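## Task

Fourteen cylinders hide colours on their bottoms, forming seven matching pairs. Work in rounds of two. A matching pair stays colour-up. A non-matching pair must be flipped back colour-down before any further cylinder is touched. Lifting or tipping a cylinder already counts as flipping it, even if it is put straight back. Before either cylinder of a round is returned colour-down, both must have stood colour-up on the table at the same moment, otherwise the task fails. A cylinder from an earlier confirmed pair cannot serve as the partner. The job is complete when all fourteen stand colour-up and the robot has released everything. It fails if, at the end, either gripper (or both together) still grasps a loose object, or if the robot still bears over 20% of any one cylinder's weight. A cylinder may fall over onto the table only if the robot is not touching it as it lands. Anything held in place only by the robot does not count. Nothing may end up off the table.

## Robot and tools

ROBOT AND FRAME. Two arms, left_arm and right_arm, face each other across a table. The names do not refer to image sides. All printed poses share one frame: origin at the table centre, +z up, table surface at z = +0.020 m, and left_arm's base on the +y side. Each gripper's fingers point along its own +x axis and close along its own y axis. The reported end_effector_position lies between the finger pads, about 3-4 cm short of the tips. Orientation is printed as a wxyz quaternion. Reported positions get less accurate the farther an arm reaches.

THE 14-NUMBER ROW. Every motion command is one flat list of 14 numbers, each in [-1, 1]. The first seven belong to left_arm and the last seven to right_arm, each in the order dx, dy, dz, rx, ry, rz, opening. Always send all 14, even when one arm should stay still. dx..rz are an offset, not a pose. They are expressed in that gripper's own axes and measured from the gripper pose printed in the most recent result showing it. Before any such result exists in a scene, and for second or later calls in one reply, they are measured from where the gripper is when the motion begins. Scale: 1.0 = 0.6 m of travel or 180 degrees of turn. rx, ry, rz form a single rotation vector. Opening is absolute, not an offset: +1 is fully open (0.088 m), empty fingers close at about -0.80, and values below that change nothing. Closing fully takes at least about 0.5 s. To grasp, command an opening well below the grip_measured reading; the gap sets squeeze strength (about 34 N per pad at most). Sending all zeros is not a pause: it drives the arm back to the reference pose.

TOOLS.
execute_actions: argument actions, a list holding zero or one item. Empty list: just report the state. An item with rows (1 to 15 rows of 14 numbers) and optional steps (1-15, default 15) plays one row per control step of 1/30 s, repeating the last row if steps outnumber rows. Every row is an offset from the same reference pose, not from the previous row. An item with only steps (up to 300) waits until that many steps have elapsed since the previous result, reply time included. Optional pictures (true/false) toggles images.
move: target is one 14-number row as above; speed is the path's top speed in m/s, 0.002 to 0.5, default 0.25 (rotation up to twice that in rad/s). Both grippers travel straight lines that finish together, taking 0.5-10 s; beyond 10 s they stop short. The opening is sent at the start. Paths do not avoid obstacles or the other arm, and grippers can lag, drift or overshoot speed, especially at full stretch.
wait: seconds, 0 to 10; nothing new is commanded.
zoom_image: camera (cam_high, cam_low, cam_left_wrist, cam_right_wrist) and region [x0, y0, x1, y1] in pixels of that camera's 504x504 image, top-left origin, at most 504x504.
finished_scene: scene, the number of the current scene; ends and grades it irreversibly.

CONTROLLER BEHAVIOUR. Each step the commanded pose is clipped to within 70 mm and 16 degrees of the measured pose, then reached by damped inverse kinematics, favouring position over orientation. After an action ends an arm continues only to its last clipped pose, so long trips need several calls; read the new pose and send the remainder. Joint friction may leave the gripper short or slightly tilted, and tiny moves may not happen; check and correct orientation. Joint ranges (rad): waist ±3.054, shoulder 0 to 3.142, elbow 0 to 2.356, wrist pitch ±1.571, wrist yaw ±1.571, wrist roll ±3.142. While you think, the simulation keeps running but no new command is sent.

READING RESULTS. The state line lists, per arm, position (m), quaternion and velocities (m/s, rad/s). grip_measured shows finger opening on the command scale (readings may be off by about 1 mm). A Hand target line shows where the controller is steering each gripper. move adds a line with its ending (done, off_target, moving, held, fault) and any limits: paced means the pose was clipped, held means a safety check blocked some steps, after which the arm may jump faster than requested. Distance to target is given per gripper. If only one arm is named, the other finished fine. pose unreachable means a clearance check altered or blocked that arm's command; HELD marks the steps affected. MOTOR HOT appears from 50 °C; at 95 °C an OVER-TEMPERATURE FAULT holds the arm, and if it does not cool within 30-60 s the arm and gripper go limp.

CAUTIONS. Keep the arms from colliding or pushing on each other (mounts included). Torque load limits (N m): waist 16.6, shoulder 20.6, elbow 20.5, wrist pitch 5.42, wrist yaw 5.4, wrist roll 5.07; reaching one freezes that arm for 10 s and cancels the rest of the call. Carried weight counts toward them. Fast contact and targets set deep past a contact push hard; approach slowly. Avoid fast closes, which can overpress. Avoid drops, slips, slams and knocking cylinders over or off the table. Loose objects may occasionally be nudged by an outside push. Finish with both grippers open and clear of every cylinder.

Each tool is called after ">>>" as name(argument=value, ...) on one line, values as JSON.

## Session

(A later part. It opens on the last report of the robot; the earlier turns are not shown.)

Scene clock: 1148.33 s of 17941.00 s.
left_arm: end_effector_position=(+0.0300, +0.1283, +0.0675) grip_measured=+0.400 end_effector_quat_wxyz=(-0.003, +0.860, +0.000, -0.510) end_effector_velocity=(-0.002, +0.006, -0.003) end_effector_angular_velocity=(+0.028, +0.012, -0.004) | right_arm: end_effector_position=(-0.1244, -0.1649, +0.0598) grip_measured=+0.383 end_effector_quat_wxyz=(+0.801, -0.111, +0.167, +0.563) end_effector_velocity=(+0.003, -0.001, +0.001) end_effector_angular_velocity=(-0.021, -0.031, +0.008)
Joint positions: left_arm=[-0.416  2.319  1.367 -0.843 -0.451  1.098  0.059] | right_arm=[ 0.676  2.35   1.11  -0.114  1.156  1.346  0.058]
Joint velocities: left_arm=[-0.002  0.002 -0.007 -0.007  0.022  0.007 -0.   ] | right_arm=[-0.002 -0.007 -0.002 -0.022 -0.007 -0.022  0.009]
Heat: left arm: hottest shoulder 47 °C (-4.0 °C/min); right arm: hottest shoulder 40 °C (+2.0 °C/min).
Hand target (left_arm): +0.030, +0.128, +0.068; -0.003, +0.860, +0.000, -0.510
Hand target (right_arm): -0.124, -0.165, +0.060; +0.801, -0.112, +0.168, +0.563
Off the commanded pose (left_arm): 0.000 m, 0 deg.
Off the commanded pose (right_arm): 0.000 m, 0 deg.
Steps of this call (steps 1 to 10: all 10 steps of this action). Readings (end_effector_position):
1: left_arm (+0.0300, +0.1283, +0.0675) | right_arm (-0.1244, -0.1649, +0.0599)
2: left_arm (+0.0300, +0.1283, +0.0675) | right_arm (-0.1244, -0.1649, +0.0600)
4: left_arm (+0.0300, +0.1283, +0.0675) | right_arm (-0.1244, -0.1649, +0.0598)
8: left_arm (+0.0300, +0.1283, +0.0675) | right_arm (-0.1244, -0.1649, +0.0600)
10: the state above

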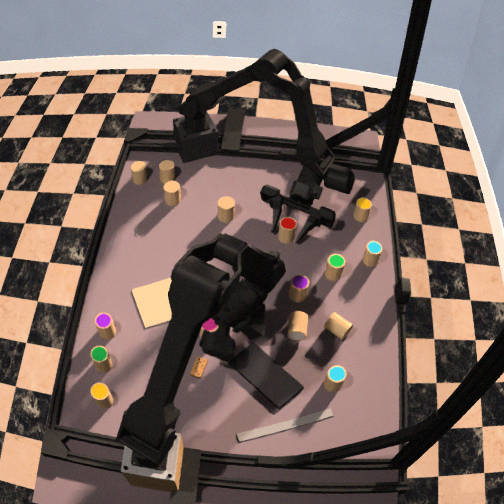

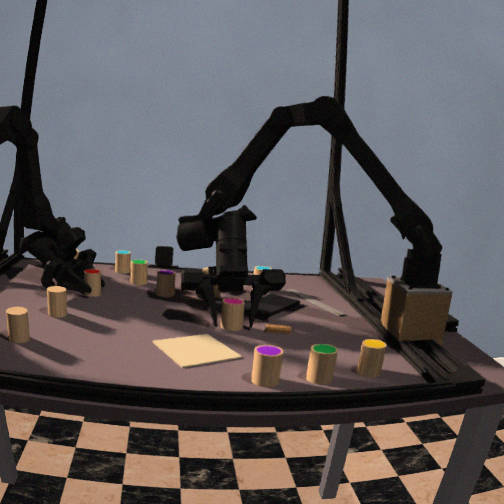

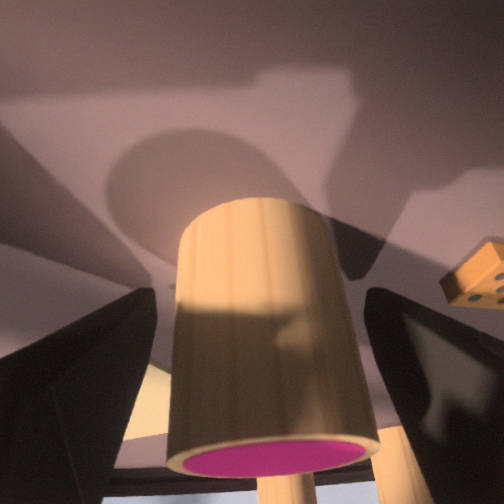

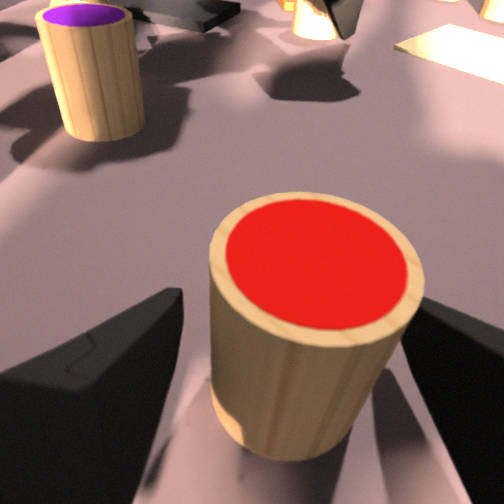

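>>> execute_actions(actions=[{"rows":[[0,0,0,0,0,0,-0.3,0,0,0,0,0,0,-0.3]],"steps":7}], pictures=false)

>>> move(target=[-0.044,0,-0.023,0,0,0,-0.3, -0.023,0,0.053,0,0,0,-0.3], speed=0.2)

>>> move(target=[0.037,0,0.02,0,-0.5,0,-0.3, 0.005,0,-0.016,0,0.5,0,-0.3], speed=0.5)

Scene clock: 1174.70 s of 17941.00 s.
left_arm: end_effector_position=(+0.0302, +0.1284, +0.0676) grip_measured=+0.006 end_effector_quat_wxyz=(-0.003, +0.860, +0.000, -0.510) end_effector_velocity=(+0.004, +0.005, +0.002) end_effector_angular_velocity=(+0.012, -0.031, -0.001) | right_arm: end_effector_position=(-0.1244, -0.1649, +0.0599) grip_measured=+0.004 end_effector_quat_wxyz=(+0.802, -0.111, +0.167, +0.563) end_effector_velocity=(+0.001, -0.001, -0.003) end_effector_angular_velocity=(-0.029, -0.017, +0.011)
Joint positions: left_arm=[-0.416  2.319  1.367 -0.844 -0.451  1.098  0.039] | right_arm=[ 0.676  2.35   1.11  -0.114  1.157  1.347  0.039]
Joint velocities: left_arm=[-0.002 -0.002 -0.007 -0.022 -0.022 -0.007 -0.   ] | right_arm=[-0.002 -0.002 -0.002 -0.007 -0.022 -0.022 -0.   ]
Heat: left arm: hottest shoulder 47 °C (-2.0 °C/min); right arm: hottest shoulder 41 °C (+3.0 °C/min).
Hand target (left_arm): +0.030, +0.128, +0.068; -0.003, +0.860, +0.000, -0.510
Hand target (right_arm): -0.124, -0.165, +0.060; +0.802, -0.111, +0.168, +0.563
Off the commanded pose (left_arm): 0.000 m, 0 deg.
Off the commanded pose (right_arm): 0.000 m, 0 deg.
Steps of this call (steps 1 to 90: nothing new was sent; then 23.13 s passed at rest; steps 91 to 97: all 7 steps of this action). Readings (end_effector_position):
91: left_arm (+0.0300, +0.1283, +0.0675) | right_arm (-0.1244, -0.1649, +0.0598)
92: left_arm (+0.0300, +0.1283, +0.0675) | right_arm (-0.1244, -0.1649, +0.0598)
94: left_arm (+0.0302, +0.1284, +0.0676) | right_arm (-0.1244, -0.1649, +0.0599)
97: the state above

Scene clock: 1175.70 s of 17941.00 s.
left_arm: end_effector_position=(+0.0319, +0.1322, +0.0916) grip_measured=+0.006 end_effector_quat_wxyz=(-0.011, +0.862, +0.005, -0.506) end_effector_velocity=(+0.001, +0.001, +0.001) end_effector_angular_velocity=(-0.007, -0.010, +0.015) | right_arm: end_effector_position=(-0.1231, -0.1655, +0.0886) grip_measured=+0.004 end_effector_quat_wxyz=(+0.802, -0.118, +0.164, +0.562) end_effector_velocity=(+0.002, -0.002, -0.004) end_effector_angular_velocity=(-0.027, -0.008, +0.005)
Joint positions: left_arm=[-0.416  2.264  1.38  -0.933 -0.451  1.098  0.039] | right_arm=[ 0.676  2.259  1.109 -0.22   1.157  1.347  0.039]
Joint velocities: left_arm=[-0.002 -0.002 -0.002 -0.007 -0.007 -0.022 -0.   ] | right_arm=[-0.002 -0.002 -0.007 -0.007 -0.022 -0.007  0.   ]
Heat: left arm: hottest shoulder 47 °C (-2.0 °C/min); right arm: hottest shoulder 41 °C (+3.0 °C/min).
Hand target (left_arm): +0.030, +0.128, +0.098; -0.003, +0.860, +0.000, -0.510
Hand target (right_arm): -0.125, -0.165, +0.095; +0.802, -0.111, +0.167, +0.563
Off the commanded pose (left_arm): 0.007 m, 1 deg.
Off the commanded pose (right_arm): 0.006 m, 1 deg.
move: done

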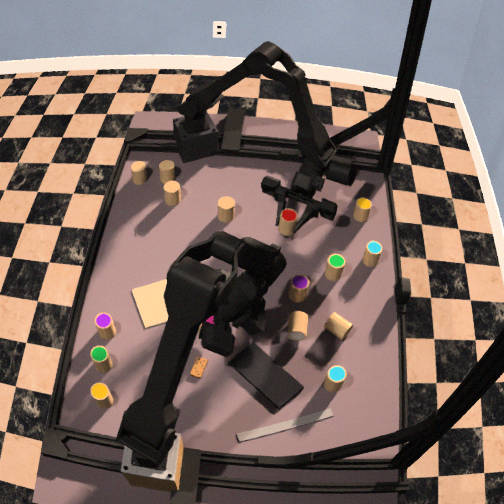

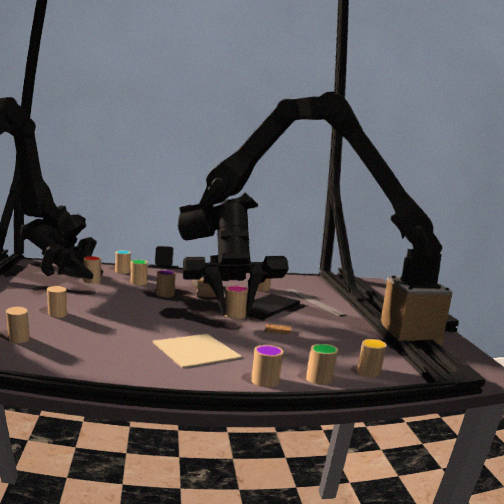

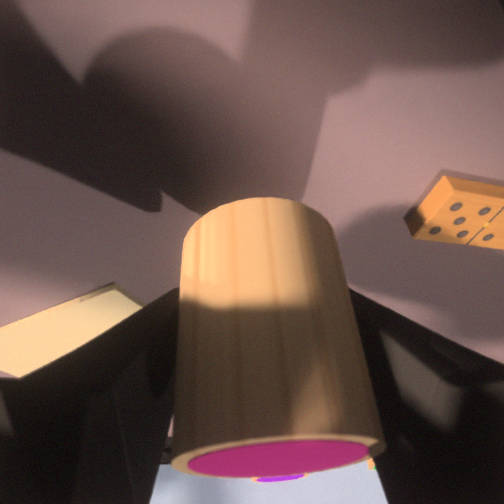

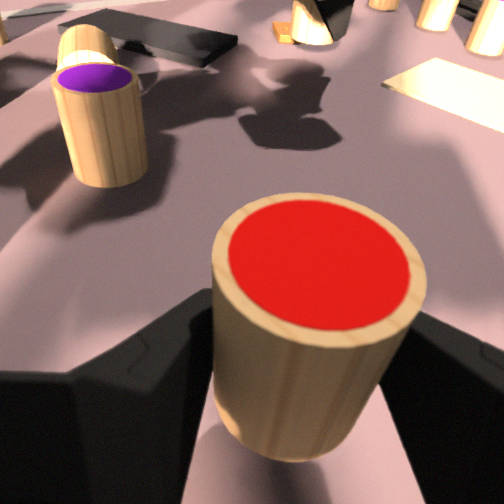

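Scene clock: 1177.90 s of 17941.00 s.
left_arm: end_effector_position=(+0.0337, +0.1342, +0.0668) grip_measured=+0.006 end_effector_quat_wxyz=(-0.006, +0.258, +0.012, -0.966) end_effector_velocity=(-0.002, +0.003, -0.000) end_effector_angular_velocity=(+0.006, +0.011, -0.011) | right_arm: end_effector_position=(-0.1221, -0.1671, +0.0824) grip_measured=+0.004 end_effector_quat_wxyz=(+0.458, -0.477, +0.681, +0.314) end_effector_velocity=(+0.001, -0.001, +0.004) end_effector_angular_velocity=(-0.013, +0.001, +0.003)
Joint positions: left_arm=[ 0.16   2.411  1.213 -0.661  1.025  1.875  0.039] | right_arm=[ 0.196  2.36   1.676 -1.112 -0.325  0.972  0.039]
Joint velocities: left_arm=[-0.002  0.007  0.002 -0.022  0.007  0.022  0.   ] | right_arm=[-0.002 -0.002  0.007 -0.022 -0.007 -0.007 -0.   ]
Heat: left arm: hottest shoulder 47 °C (-1.0 °C/min); right arm: hottest shoulder 41 °C (+3.0 °C/min).
Hand target (left_arm): +0.034, +0.133, +0.066; +0.005, -0.255, -0.012, +0.967
Hand target (right_arm): -0.123, -0.166, +0.080; +0.456, -0.478, +0.682, +0.312
Off the commanded pose (left_arm): 0.002 m, 1 deg.
Off the commanded pose (right_arm): 0.004 m, 1 deg.
move: done

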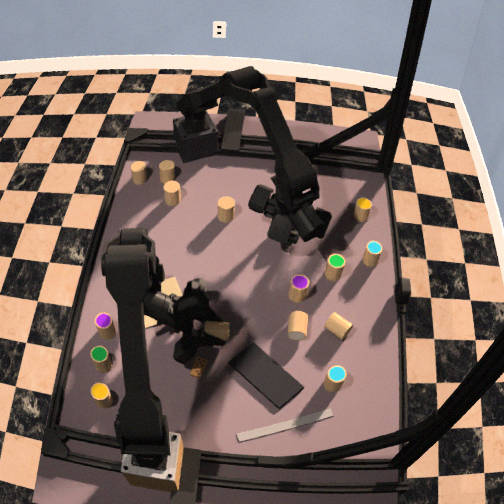

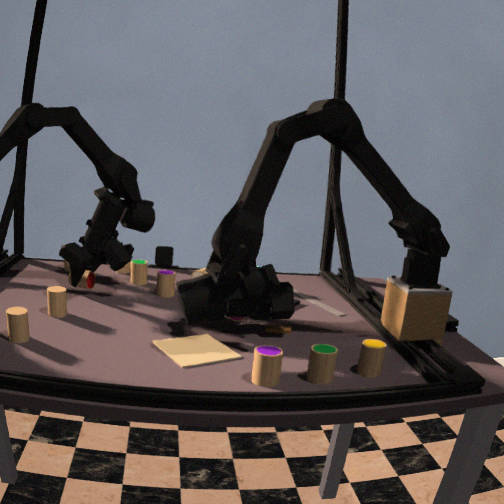

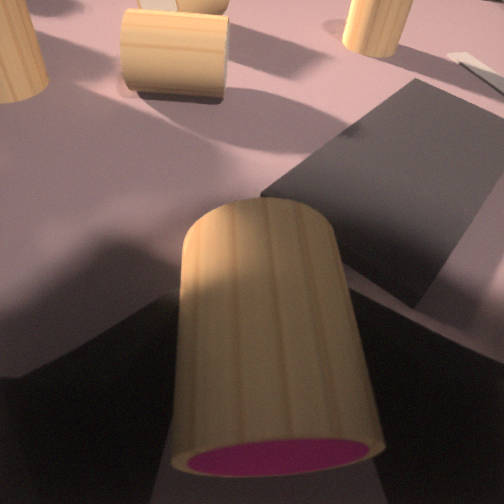

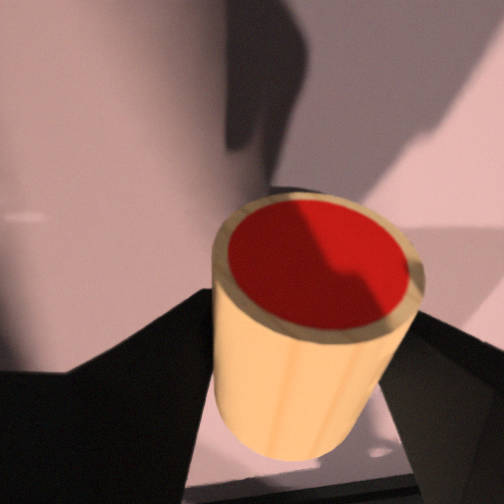

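>>> move(target=[-0.002,0.008,-0.038,0,-0.006,0,-0.3, 0.026,0,0.011,0,0.004,0,-0.3], speed=0.05)

>>> execute_actions(actions=[{"rows":[[0,0,0,0,0,0,0.5,0,0,0,0,0,0,0.5],[0,0,0,0,0,0,0.5,0,0,0,0,0,0,0.5],[0,0,0,0,0,0,0.5,0,0,0,0,0,0,0.5],[0,0,0,0,0,0,0.5,0,0,0,0,0,0,0.5],[-0.006,0,0.011,0,0,0,0.5,-0.007,0,-0.002,0,0,0,0.5],[-0.012,0,0.022,0,0,0,0.5,-0.014,0,-0.005,0,0,0,0.5],[-0.017,0,0.032,0,0,0,0.5,-0.02,0,-0.007,0,0,0,0.5]],"steps":15}], pictures=false)

>>> move(target=[0.035,0.003,0.005,0,0.5,0,0.5, 0.047,0.005,-0.013,0,-0.5,0,0.5], speed=0.5)

Scene clock: 1186.83 s of 17941.00 s.
left_arm: end_effector_position=(+0.0441, +0.1303, +0.0520) grip_measured=+0.006 end_effector_quat_wxyz=(-0.006, +0.247, +0.011, -0.969) end_effector_velocity=(-0.001, +0.004, -0.002) end_effector_angular_velocity=(+0.034, -0.002, -0.001) | right_arm: end_effector_position=(-0.1244, -0.1641, +0.0717) grip_measured=+0.003 end_effector_quat_wxyz=(+0.455, -0.474, +0.683, +0.319) end_effector_velocity=(+0.003, -0.000, +0.000) end_effector_angular_velocity=(+0.001, -0.002, +0.019)
Joint positions: left_arm=[ 0.193  2.493  1.276 -0.709  1.036  1.951  0.039] | right_arm=[ 0.194  2.383  1.673 -1.075 -0.33   0.968  0.039]
Joint velocities: left_arm=[-0.002  0.007  0.002 -0.022 -0.007 -0.007 -0.   ] | right_arm=[-0.002 -0.002 -0.002 -0.007  0.007 -0.022 -0.   ]
Heat: left arm: hottest shoulder 47 °C (-1.0 °C/min); right arm: hottest shoulder 41 °C (+3.0 °C/min).
Hand target (left_arm): +0.046, +0.130, +0.047; +0.006, -0.249, -0.012, +0.968
Hand target (right_arm): -0.122, -0.167, +0.066; +0.454, -0.479, +0.684, +0.311
Off the commanded pose (left_arm): 0.005 m, 0 deg.
Off the commanded pose (right_arm): 0.007 m, 1 deg.
move: done

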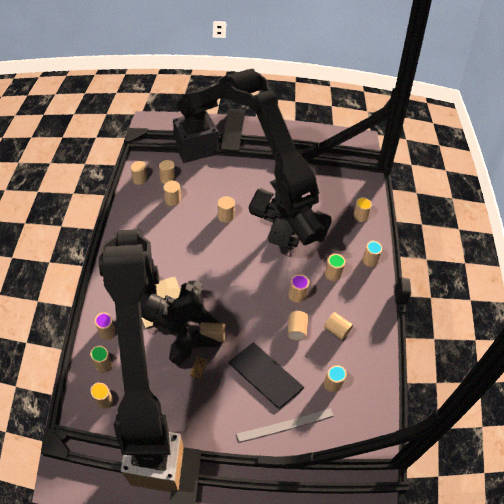

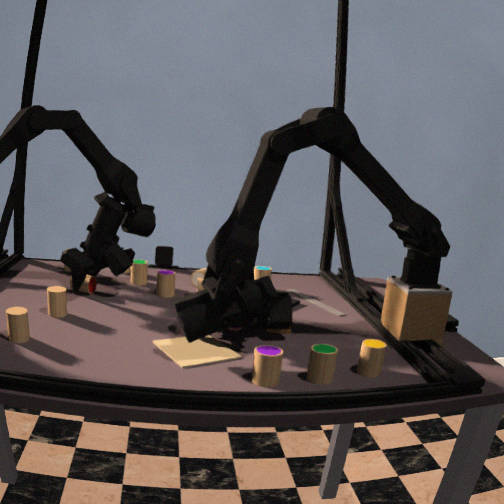

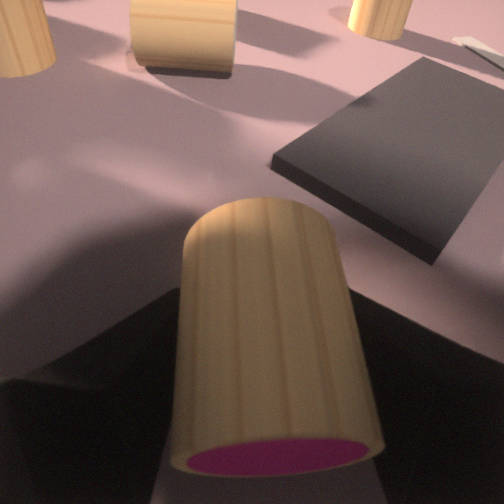

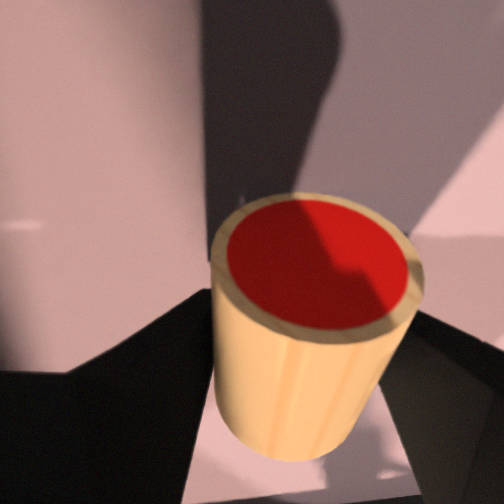

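Scene clock: 1187.33 s of 17941.00 s.
left_arm: end_effector_position=(+0.0444, +0.1297, +0.0704) grip_measured=+0.497 end_effector_quat_wxyz=(-0.006, +0.247, +0.011, -0.969) end_effector_velocity=(-0.002, +0.004, +0.005) end_effector_angular_velocity=(+0.036, +0.012, +0.004) | right_arm: end_effector_position=(-0.1209, -0.1687, +0.0744) grip_measured=+0.497 end_effector_quat_wxyz=(+0.456, -0.483, +0.682, +0.307) end_effector_velocity=(+0.002, +0.000, +0.005) end_effector_angular_velocity=(+0.001, -0.002, +0.020)
Joint positions: left_arm=[ 0.193  2.438  1.269 -0.759  1.035  1.951  0.063] | right_arm=[ 0.194  2.383  1.677 -1.11  -0.33   0.968  0.063]
Joint velocities: left_arm=[-0.002 -0.007 -0.002 -0.037  0.007 -0.007  0.002] | right_arm=[-0.002 -0.007  0.007 -0.022  0.007 -0.022  0.002]
Heat: left arm: hottest shoulder 47 °C (-1.0 °C/min); right arm: hottest shoulder 41 °C (+3.0 °C/min).
Hand target (left_arm): +0.044, +0.130, +0.074; +0.006, -0.247, -0.011, +0.969
Hand target (right_arm): -0.124, -0.164, +0.084; +0.455, -0.474, +0.683, +0.319
Off the commanded pose (left_arm): 0.003 m, 0 deg.
Off the commanded pose (right_arm): 0.012 m, 2 deg.
Steps of this call (steps 1 to 15: all 15 steps of this action). Readings (end_effector_position):
1: left_arm (+0.0441, +0.1303, +0.0520) | right_arm (-0.1244, -0.1641, +0.0717)
2: left_arm (+0.0441, +0.1304, +0.0520) | right_arm (-0.1244, -0.1641, +0.0717)
4: left_arm (+0.0440, +0.1305, +0.0522) | right_arm (-0.1244, -0.1641, +0.0717)
8: left_arm (+0.0439, +0.1323, +0.0595) | right_arm (-0.1216, -0.1678, +0.0730)
15: the state above

Scene clock: 1189.73 s of 17941.00 s.
left_arm: end_effector_position=(+0.0215, +0.1300, +0.0648) grip_measured=+0.500 end_effector_quat_wxyz=(-0.013, +0.856, +0.002, -0.516) end_effector_velocity=(+0.002, -0.000, +0.001) end_effector_angular_velocity=(-0.013, -0.023, +0.012) | right_arm: end_effector_position=(-0.1279, -0.1858, +0.0528) grip_measured=+0.500 end_effector_quat_wxyz=(+0.802, -0.126, +0.166, +0.560) end_effector_velocity=(+0.006, +0.001, -0.001) end_effector_angular_velocity=(+0.003, -0.012, -0.011)
Joint positions: left_arm=[-0.431  2.335  1.389 -0.862 -0.429  1.094  0.063] | right_arm=[ 0.732  2.377  1.147 -0.283  1.15   1.49   0.064]
Joint velocities: left_arm=[-0.002  0.002  0.002 -0.007 -0.022 -0.022  0.   ] | right_arm=[-0.007  0.002 -0.007 -0.007  0.007  0.007 -0.   ]
Heat: left arm: hottest shoulder 47 °C (+0.0 °C/min); right arm: hottest shoulder 42 °C (+4.0 °C/min).
Hand target (left_arm): +0.022, +0.129, +0.063; -0.013, +0.858, +0.004, -0.514
Hand target (right_arm): -0.129, -0.186, +0.050; +0.802, -0.125, +0.164, +0.560
Off the commanded pose (left_arm): 0.004 m, 1 deg.
Off the commanded pose (right_arm): 0.002 m, 1 deg.
move: done

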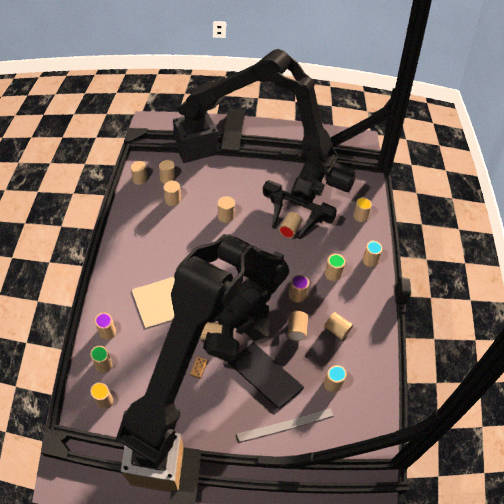

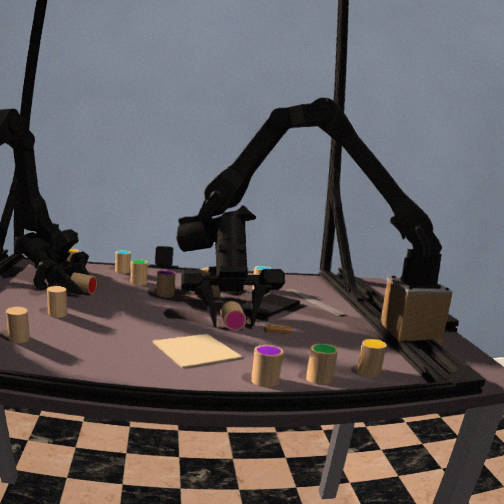

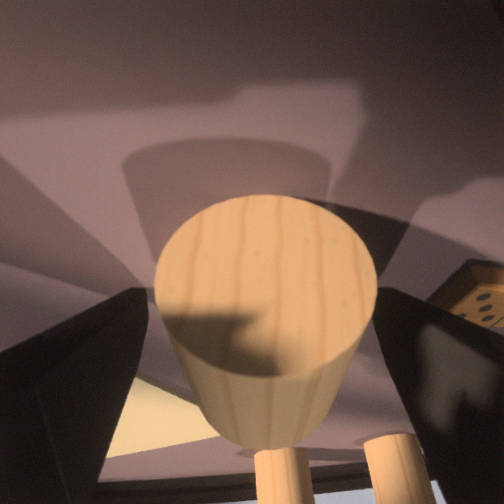

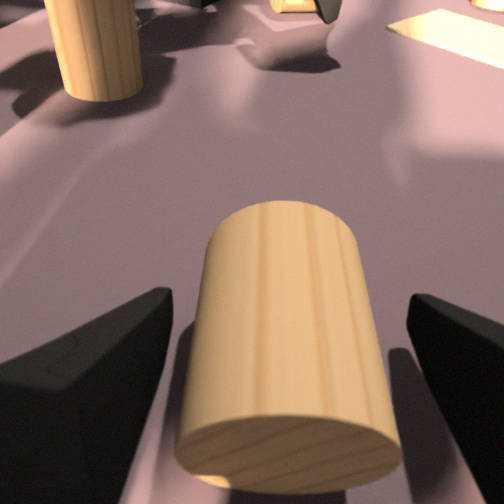

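>>> execute_actions(actions=[{"rows":[[0,0,0,0,0,0,-0.3,0,0.008,0,0,0,0,0.3],[0,0,0,0,0,0,-0.3,0,0.008,0,0,0,0,0.3],[0,0,0,0,0,0,-0.3,0,0.008,0,0,0,0,0.3],[0,0,0,0,0,0,-0.3,0,0.008,0,0,0,0,-0.3]],"steps":11}], pictures=false)

>>> move(target=[-0.05,0,-0.026,0,0,0,-0.3, -0.033,0,0.07,0,0,0,-0.3], speed=0.2)

>>> move(target=[0.01,-0.02,-0.01,0,-0.505,0,-0.3, 0.194,-0.155,0.077,0,0.503,0,-0.3], speed=0.5)

Scene clock: 1209.03 s of 17941.00 s.
left_arm: end_effector_position=(+0.0217, +0.1301, +0.0647) grip_measured=+0.010 end_effector_quat_wxyz=(-0.013, +0.857, +0.002, -0.516) end_effector_velocity=(+0.001, +0.001, +0.001) end_effector_angular_velocity=(+0.000, -0.010, +0.002) | right_arm: end_effector_position=(-0.1312, -0.1845, +0.0550) grip_measured=+0.002 end_effector_quat_wxyz=(+0.802, -0.124, +0.166, +0.560) end_effector_velocity=(+0.001, +0.002, +0.000) end_effector_angular_velocity=(-0.010, -0.006, -0.004)
Joint positions: left_arm=[-0.431  2.336  1.389 -0.863 -0.429  1.093  0.039] | right_arm=[ 0.732  2.377  1.163 -0.295  1.152  1.49   0.039]
Joint velocities: left_arm=[-0.002 -0.002 -0.002 -0.007 -0.007 -0.007 -0.   ] | right_arm=[-0.007 -0.002  0.002 -0.007 -0.007 -0.007 -0.   ]
Heat: left arm: hottest shoulder 46 °C (-1.0 °C/min); right arm: hottest shoulder 40 °C (+0.0 °C/min).
Hand target (left_arm): +0.022, +0.130, +0.065; -0.013, +0.856, +0.002, -0.516
Hand target (right_arm): -0.132, -0.184, +0.053; +0.802, -0.126, +0.167, +0.560
Off the commanded pose (left_arm): 0.000 m, 0 deg.
Off the commanded pose (right_arm): 0.003 m, 0 deg.
Steps of this call (steps 1 to 90: nothing new was sent; then 15.93 s passed at rest; steps 91 to 101: all 11 steps of this action). Readings (end_effector_position):
91: left_arm (+0.0217, +0.1301, +0.0647) | right_arm (-0.1284, -0.1856, +0.0530)
92: left_arm (+0.0217, +0.1301, +0.0647) | right_arm (-0.1289, -0.1854, +0.0534)
94: left_arm (+0.0217, +0.1301, +0.0647) | right_arm (-0.1301, -0.1849, +0.0541)
98: left_arm (+0.0217, +0.1301, +0.0647) | right_arm (-0.1312, -0.1845, +0.0551)
101: the state above

Scene clock: 1210.03 s of 17941.00 s.
left_arm: end_effector_position=(+0.0231, +0.1331, +0.0928) grip_measured=+0.010 end_effector_quat_wxyz=(-0.020, +0.859, +0.007, -0.512) end_effector_velocity=(-0.003, +0.003, +0.001) end_effector_angular_velocity=(+0.001, +0.017, +0.022) | right_arm: end_effector_position=(-0.1286, -0.1862, +0.0941) grip_measured=+0.002 end_effector_quat_wxyz=(+0.804, -0.134, +0.161, +0.557) end_effector_velocity=(+0.003, -0.002, -0.003) end_effector_angular_velocity=(-0.023, +0.003, -0.005)
Joint positions: left_arm=[-0.431  2.274  1.407 -0.963 -0.429  1.093  0.039] | right_arm=[ 0.734  2.259  1.162 -0.443  1.151  1.497  0.039]
Joint velocities: left_arm=[-0.002 -0.007 -0.002 -0.007  0.022 -0.022 -0.   ] | right_arm=[-0.002 -0.002 -0.007 -0.007 -0.022  0.007 -0.   ]
Heat: left arm: hottest shoulder 46 °C (-1.0 °C/min); right arm: hottest shoulder 40 °C (+0.0 °C/min).
Hand target (left_arm): +0.021, +0.129, +0.099; -0.013, +0.857, +0.002, -0.516
Hand target (right_arm): -0.133, -0.186, +0.101; +0.802, -0.124, +0.166, +0.560
Off the commanded pose (left_arm): 0.007 m, 1 deg.
Off the commanded pose (right_arm): 0.008 m, 1 deg.
move: done

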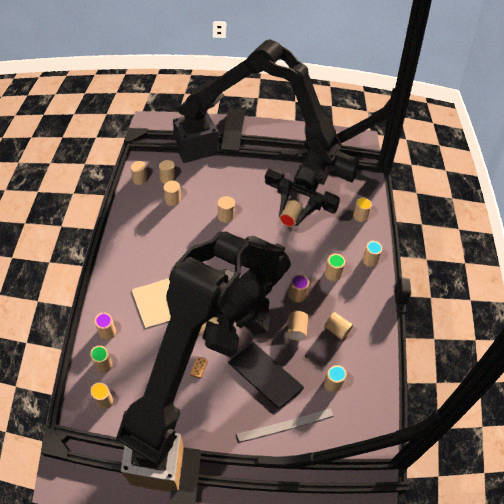

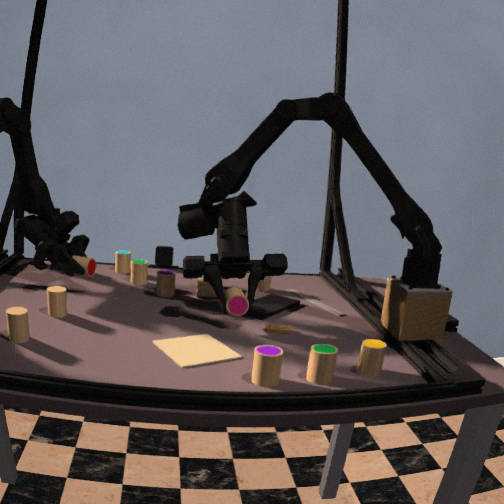

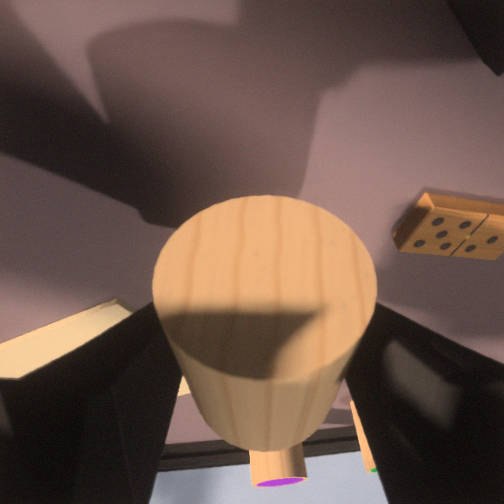

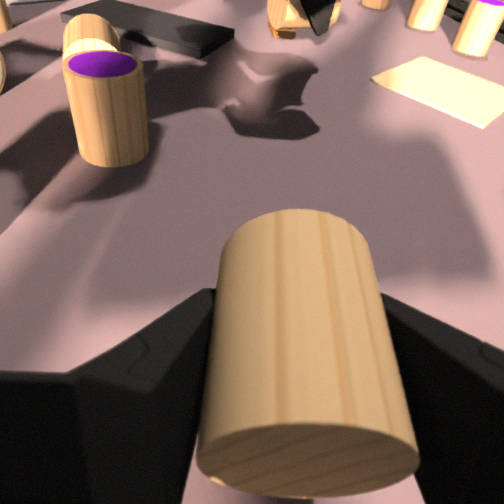

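Scene clock: 1212.27 s of 17941.00 s.
left_arm: end_effector_position=(+0.0328, +0.1466, +0.0912) grip_measured=+0.012 end_effector_quat_wxyz=(-0.011, +0.243, +0.020, -0.970) end_effector_velocity=(-0.001, +0.005, -0.001) end_effector_angular_velocity=(+0.021, -0.002, -0.008) | right_arm: end_effector_position=(+0.0030, -0.1002, +0.0986) grip_measured=+0.002 end_effector_quat_wxyz=(+0.460, -0.486, +0.681, +0.298) end_effector_velocity=(+0.002, -0.000, -0.000) end_effector_angular_velocity=(-0.003, -0.000, +0.020)
Joint positions: left_arm=[ 0.168  2.338  1.174 -0.755  1.046  1.917  0.04 ] | right_arm=[-0.139  2.391  1.787 -1.318 -0.222  0.646  0.039]
Joint velocities: left_arm=[-0.002  0.002 -0.002 -0.022 -0.007  0.007 -0.   ] | right_arm=[-0.002  0.002  0.002 -0.007  0.007 -0.022 -0.   ]
Heat: left arm: hottest shoulder 46 °C (-1.0 °C/min); right arm: hottest shoulder 41 °C (+1.0 °C/min).
Hand target (left_arm): +0.033, +0.145, +0.091; +0.010, -0.241, -0.020, +0.970
Hand target (right_arm): +0.002, -0.099, +0.096; +0.457, -0.487, +0.682, +0.297
Off the commanded pose (left_arm): 0.002 m, 1 deg.
Off the commanded pose (right_arm): 0.007 m, 1 deg.
move: done

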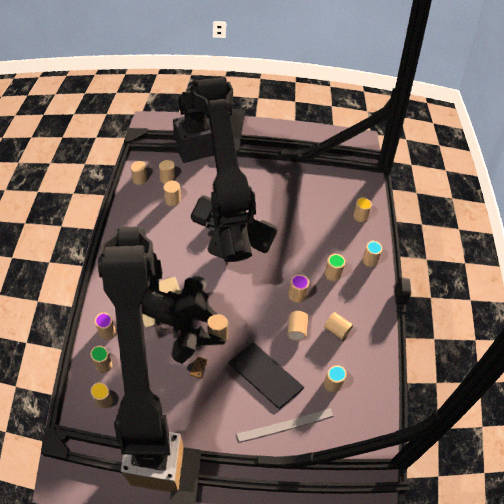

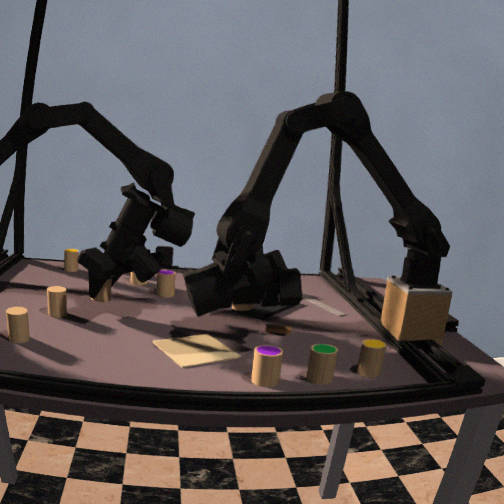

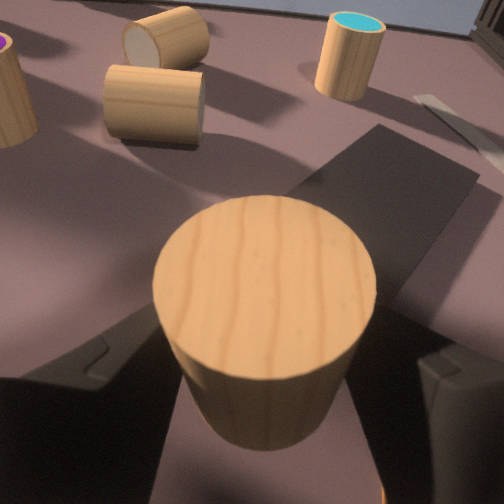

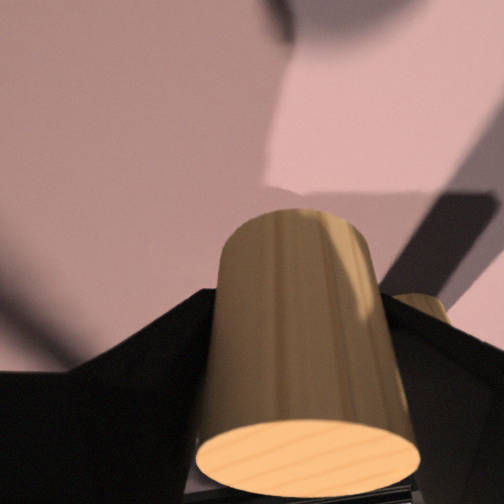

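>>> move(target=[0,0,0,0,0,0,-0.3, 0.047,0,0.02,-0.004,0.003,0.01,-0.3], speed=0.06)

Scene clock: 1218.33 s of 17941.00 s.
left_arm: end_effector_position=(+0.0329, +0.1466, +0.0910) grip_measured=+0.012 end_effector_quat_wxyz=(-0.011, +0.243, +0.020, -0.970) end_effector_velocity=(+0.001, +0.001, -0.003) end_effector_angular_velocity=(+0.003, -0.022, -0.007) | right_arm: end_effector_position=(+0.0030, -0.0978, +0.0731) grip_measured=+0.001 end_effector_quat_wxyz=(+0.453, -0.476, +0.686, +0.313) end_effector_velocity=(+0.001, -0.003, +0.000) end_effector_angular_velocity=(-0.013, +0.006, +0.002)
Joint positions: left_arm=[ 0.169  2.339  1.175 -0.756  1.046  1.918  0.04 ] | right_arm=[-0.15   2.418  1.732 -1.21  -0.245  0.625  0.039]
Joint velocities: left_arm=[-0.002 -0.002 -0.002  0.007 -0.022 -0.007 -0.   ] | right_arm=[-0.002 -0.002 -0.007 -0.007 -0.007 -0.007 -0.   ]
Heat: left arm: hottest shoulder 46 °C (-1.0 °C/min); right arm: hottest shoulder 41 °C (+1.0 °C/min).
Hand target (left_arm): +0.033, +0.147, +0.091; +0.011, -0.243, -0.020, +0.970
Hand target (right_arm): +0.004, -0.101, +0.068; +0.449, -0.479, +0.689, +0.307
Off the commanded pose (left_arm): 0.000 m, 0 deg.
Off the commanded pose (right_arm): 0.006 m, 1 deg.
move: done

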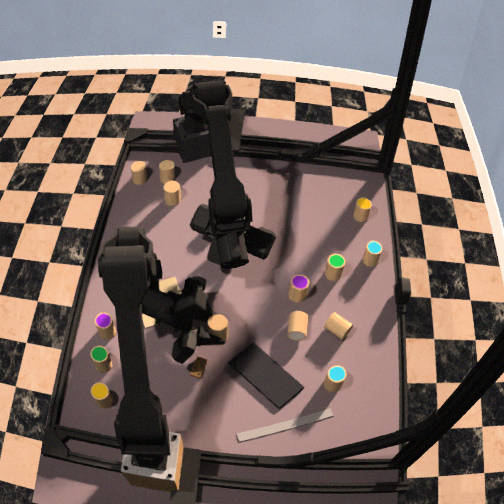

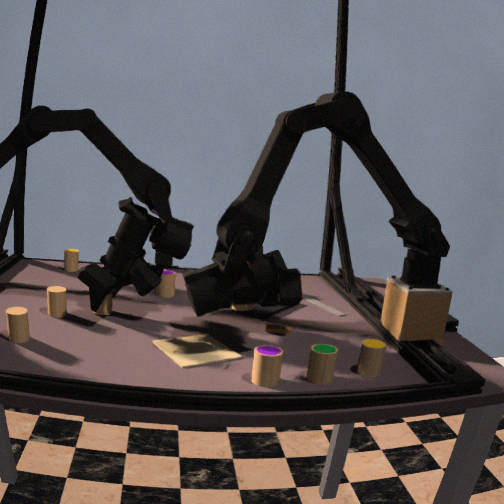

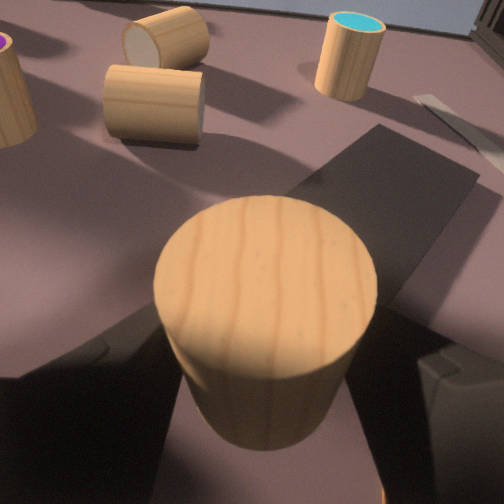

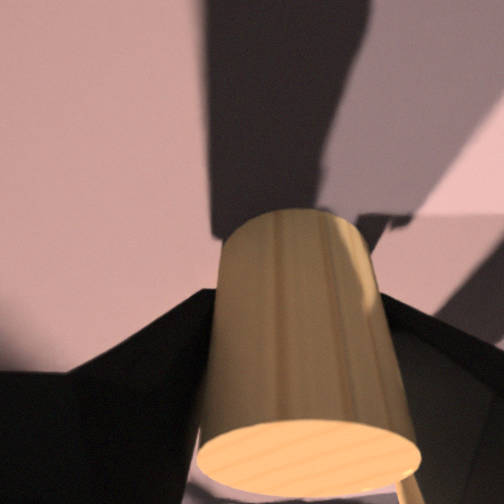

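>>> execute_actions(actions=[{"rows":[[0,0,0,0,0,0,-0.3,0.016,0,0.005,0,0,0,-0.3],[0,0,0,0,0,0,-0.3,0.016,0,0.005,0,0,0,-0.3],[0,0,0,0,0,0,-0.3,0.016,0,0.005,0,0,0,-0.3],[0,0,0,0,0,0,-0.3,0.016,0,0.005,0,0,0,-0.3],[0,0,0,0,0,0,-0.3,0.016,0,0.005,0,0,0,-0.3],[0,0,0,0,0,0,-0.3,0.016,0,0.005,0,0,0,-0.3],[0,0,0,0,0,0,-0.3,0.016,0,0.005,0,0,0,-0.3],[0,0,0,0,0,0,-0.3,0.016,0,0.005,0,0,0,-0.3],[0,0,0,0,0,0,-0.3,0.005,0,0,0,0,0,0.5]],"steps":14}], pictures=false)

>>> move(target=[0,0,0,0,0,0,-0.3, -0.1,0,-0.044,0,0,0,0.5], speed=0.25)

>>> move(target=[0,0,0,0,0,0,-0.3, 0.05,-0.348,-0.105,0,0,0,0.5], speed=0.4)

>>> move(target=[0.105,0.19,0.026,0.012,0,0.006,-0.3, 0.03,0,0.013,0,0,0,0.5], speed=0.3)

Scene clock: 1232.30 s of 17941.00 s.
left_arm: end_effector_position=(+0.0327, +0.1468, +0.0907) grip_measured=+0.010 end_effector_quat_wxyz=(-0.012, +0.243, +0.021, -0.970) end_effector_velocity=(-0.002, +0.003, -0.001) end_effector_angular_velocity=(+0.020, -0.005, -0.006) | right_arm: end_effector_position=(+0.0027, -0.0968, +0.0705) grip_measured=+0.399 end_effector_quat_wxyz=(+0.453, -0.474, +0.686, +0.316) end_effector_velocity=(+0.003, -0.010, +0.006) end_effector_angular_velocity=(-0.045, -0.005, +0.002)
Joint positions: left_arm=[ 0.168  2.34   1.175 -0.756  1.046  1.918  0.04 ] | right_arm=[-0.15   2.42   1.727 -1.195 -0.246  0.625  0.059]
Joint velocities: left_arm=[-0.007  0.002 -0.002 -0.007 -0.007 -0.007 -0.   ] | right_arm=[-0.002 -0.007 -0.002 -0.051 -0.007 -0.007  0.175]
Heat: left arm: hottest shoulder 46 °C (-1.0 °C/min); right arm: hottest shoulder 42 °C (+1.0 °C/min).
Hand target (left_arm): +0.033, +0.147, +0.091; +0.011, -0.243, -0.020, +0.970
Hand target (right_arm): +0.003, -0.099, +0.070; +0.453, -0.476, +0.686, +0.313
Off the commanded pose (left_arm): 0.000 m, 0 deg.
Off the commanded pose (right_arm): 0.002 m, 0 deg.
Steps of this call (steps 1 to 405: nothing new was sent; steps 406 to 419: all 14 steps of this action). Readings (end_effector_position):
406: left_arm (+0.0327, +0.1468, +0.0907) | right_arm (+0.0033, -0.0982, +0.0717)
407: left_arm (+0.0327, +0.1468, +0.0907) | right_arm (+0.0031, -0.0978, +0.0711)
409: left_arm (+0.0327, +0.1468, +0.0907) | right_arm (+0.0026, -0.0965, +0.0706)
413: left_arm (+0.0327, +0.1468, +0.0907) | right_arm (+0.0024, -0.0961, +0.0704)
419: the state above

Scene clock: 1233.53 s of 17941.00 s.
left_arm: end_effector_position=(+0.0327, +0.1468, +0.0907) grip_measured=+0.010 end_effector_quat_wxyz=(-0.012, +0.243, +0.021, -0.970) end_effector_velocity=(-0.001, +0.004, +0.001) end_effector_angular_velocity=(+0.042, -0.004, +0.005) | right_arm: end_effector_position=(+0.0039, -0.1008, +0.1303) grip_measured=+0.500 end_effector_quat_wxyz=(+0.451, -0.479, +0.687, +0.309) end_effector_velocity=(-0.002, -0.001, +0.005) end_effector_angular_velocity=(-0.012, +0.020, -0.003)
Joint positions: left_arm=[ 0.168  2.34   1.175 -0.756  1.046  1.918  0.039] | right_arm=[-0.15   2.332  1.815 -1.392 -0.246  0.625  0.063]
Joint velocities: left_arm=[-0.002 -0.002 -0.002 -0.022 -0.007 -0.022 -0.   ] | right_arm=[-0.002 -0.002  0.012 -0.022 -0.022 -0.007 -0.   ]
Heat: left arm: hottest shoulder 46 °C (-1.0 °C/min); right arm: hottest shoulder 42 °C (+1.0 °C/min).
Hand target (left_arm): +0.033, +0.147, +0.091; +0.012, -0.243, -0.021, +0.970
Hand target (right_arm): +0.002, -0.098, +0.136; +0.453, -0.474, +0.686, +0.316
Off the commanded pose (left_arm): 0.000 m, 0 deg.
Off the commanded pose (right_arm): 0.007 m, 1 deg.
move: done

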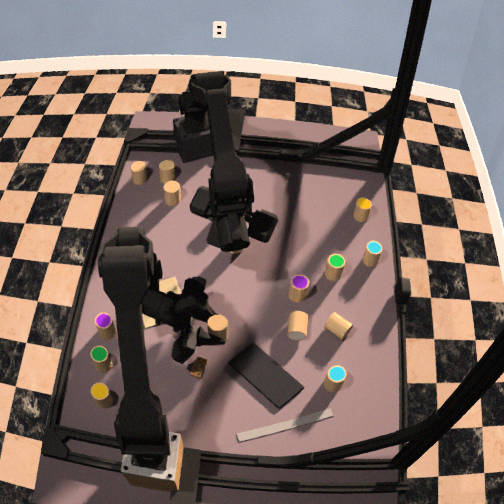

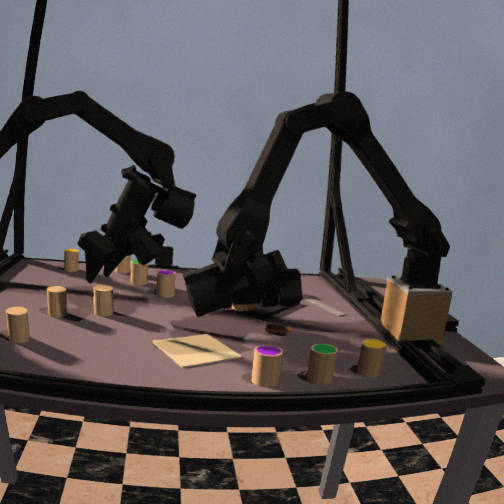

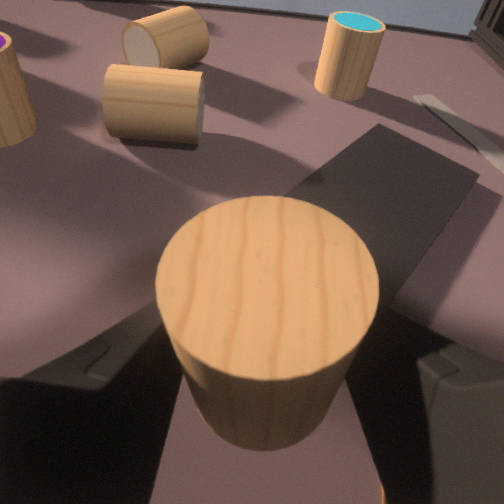

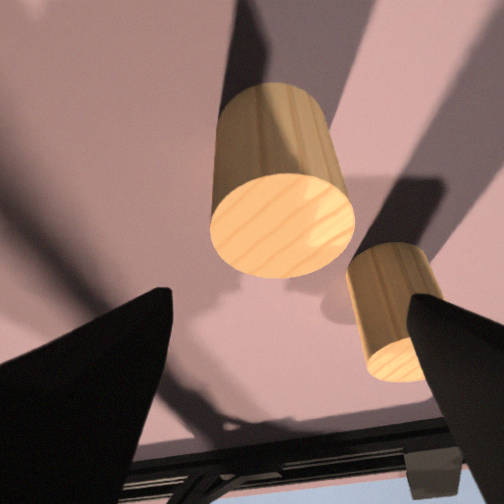

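Scene clock: 1234.63 s of 17941.00 s.
left_arm: end_effector_position=(+0.0327, +0.1468, +0.0907) grip_measured=+0.010 end_effector_quat_wxyz=(-0.012, +0.243, +0.021, -0.970) end_effector_velocity=(+0.000, +0.004, -0.003) end_effector_angular_velocity=(+0.022, -0.019, -0.007) | right_arm: end_effector_position=(+0.1755, -0.2361, +0.1292) grip_measured=+0.500 end_effector_quat_wxyz=(+0.450, -0.479, +0.688, +0.306) end_effector_velocity=(+0.000, -0.008, +0.002) end_effector_angular_velocity=(-0.020, +0.025, +0.018)
Joint positions: left_arm=[ 0.168  2.34   1.175 -0.756  1.046  1.918  0.039] | right_arm=[-0.62   1.825  1.014 -1.172 -0.071  0.185  0.064]
Joint velocities: left_arm=[-0.002  0.002 -0.002 -0.007 -0.022 -0.007 -0.   ] | right_arm=[-0.012 -0.007 -0.012 -0.022 -0.007 -0.037 -0.   ]
Heat: left arm: hottest shoulder 46 °C (-1.0 °C/min); right arm: hottest shoulder 42 °C (+1.0 °C/min).
Hand target (left_arm): +0.033, +0.147, +0.091; +0.012, -0.243, -0.021, +0.970
Hand target (right_arm): +0.176, -0.238, +0.131; +0.453, -0.478, +0.686, +0.308
Off the commanded pose (left_arm): 0.000 m, 0 deg.
Off the commanded pose (right_arm): 0.003 m, 0 deg.
move: done

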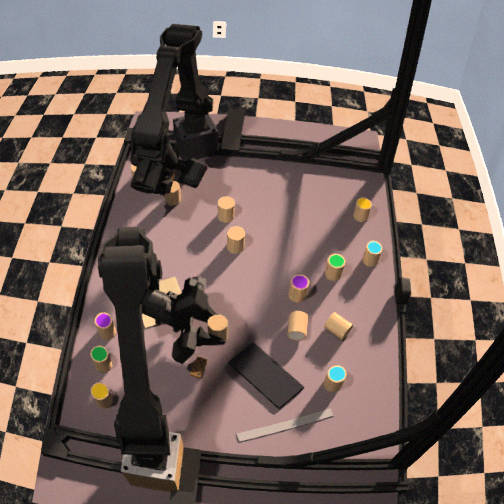

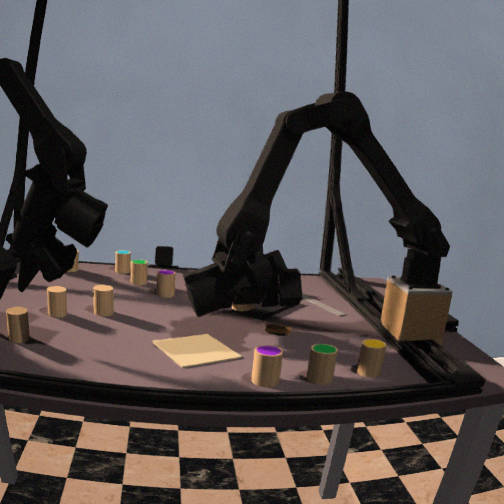

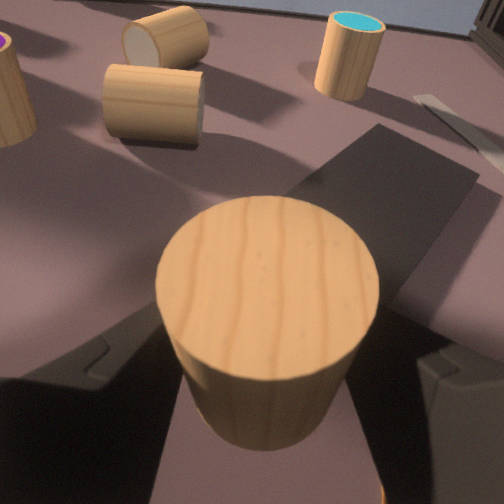

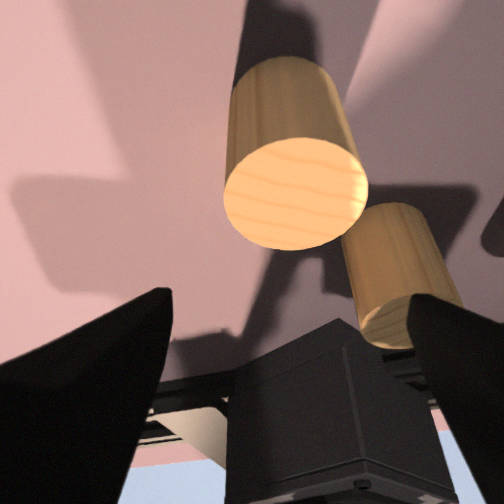

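Scene clock: 1235.63 s of 17941.00 s.
left_arm: end_effector_position=(-0.0322, +0.0371, +0.0700) grip_measured=+0.010 end_effector_quat_wxyz=(-0.008, +0.244, -0.000, -0.970) end_effector_velocity=(-0.001, -0.003, +0.002) end_effector_angular_velocity=(-0.001, -0.007, +0.001) | right_arm: end_effector_position=(+0.1760, -0.2329, +0.1128) grip_measured=+0.500 end_effector_quat_wxyz=(+0.455, -0.476, +0.685, +0.311) end_effector_velocity=(-0.001, -0.002, +0.001) end_effector_angular_velocity=(-0.005, +0.011, +0.001)
Joint positions: left_arm=[-0.019  2.588  1.626 -0.588  1.077  1.544  0.039] | right_arm=[-0.62   1.859  0.986 -1.095 -0.071  0.185  0.064]
Joint velocities: left_arm=[-0.002 -0.002  0.012 -0.007 -0.007 -0.007 -0.   ] | right_arm=[-0.002 -0.002 -0.002 -0.007 -0.007 -0.007 -0.   ]
Heat: left arm: hottest shoulder 46 °C (-1.0 °C/min); right arm: hottest shoulder 42 °C (+1.0 °C/min).
Hand target (left_arm): -0.032, +0.035, +0.070; +0.007, -0.242, -0.000, +0.970
Hand target (right_arm): +0.176, -0.236, +0.110; +0.450, -0.479, +0.688, +0.306
Off the commanded pose (left_arm): 0.003 m, 0 deg.
Off the commanded pose (right_arm): 0.005 m, 1 deg.
move: done

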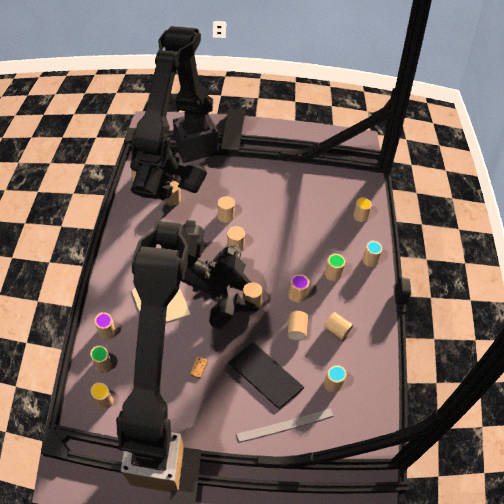

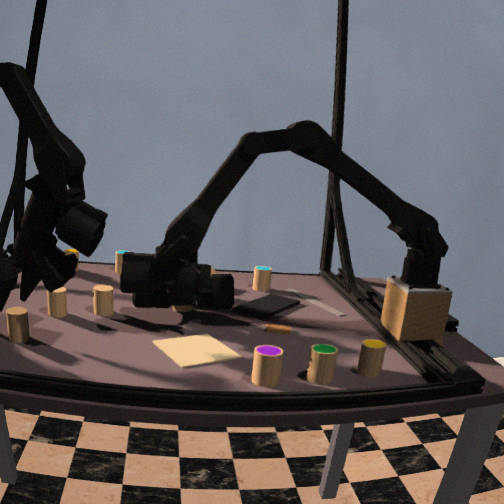

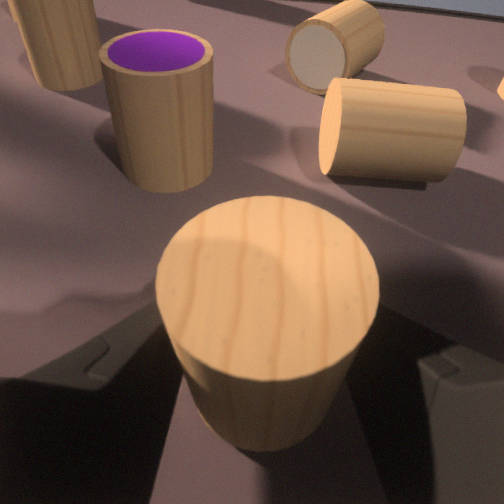

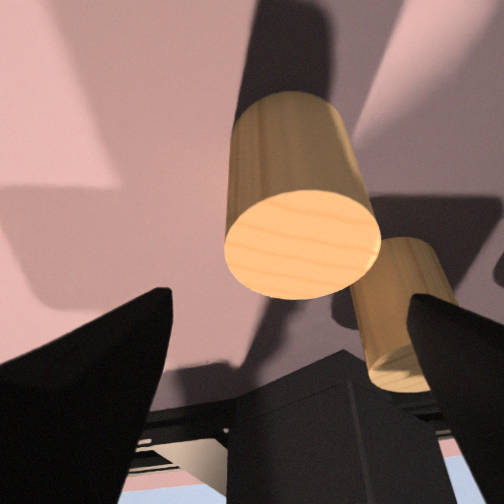

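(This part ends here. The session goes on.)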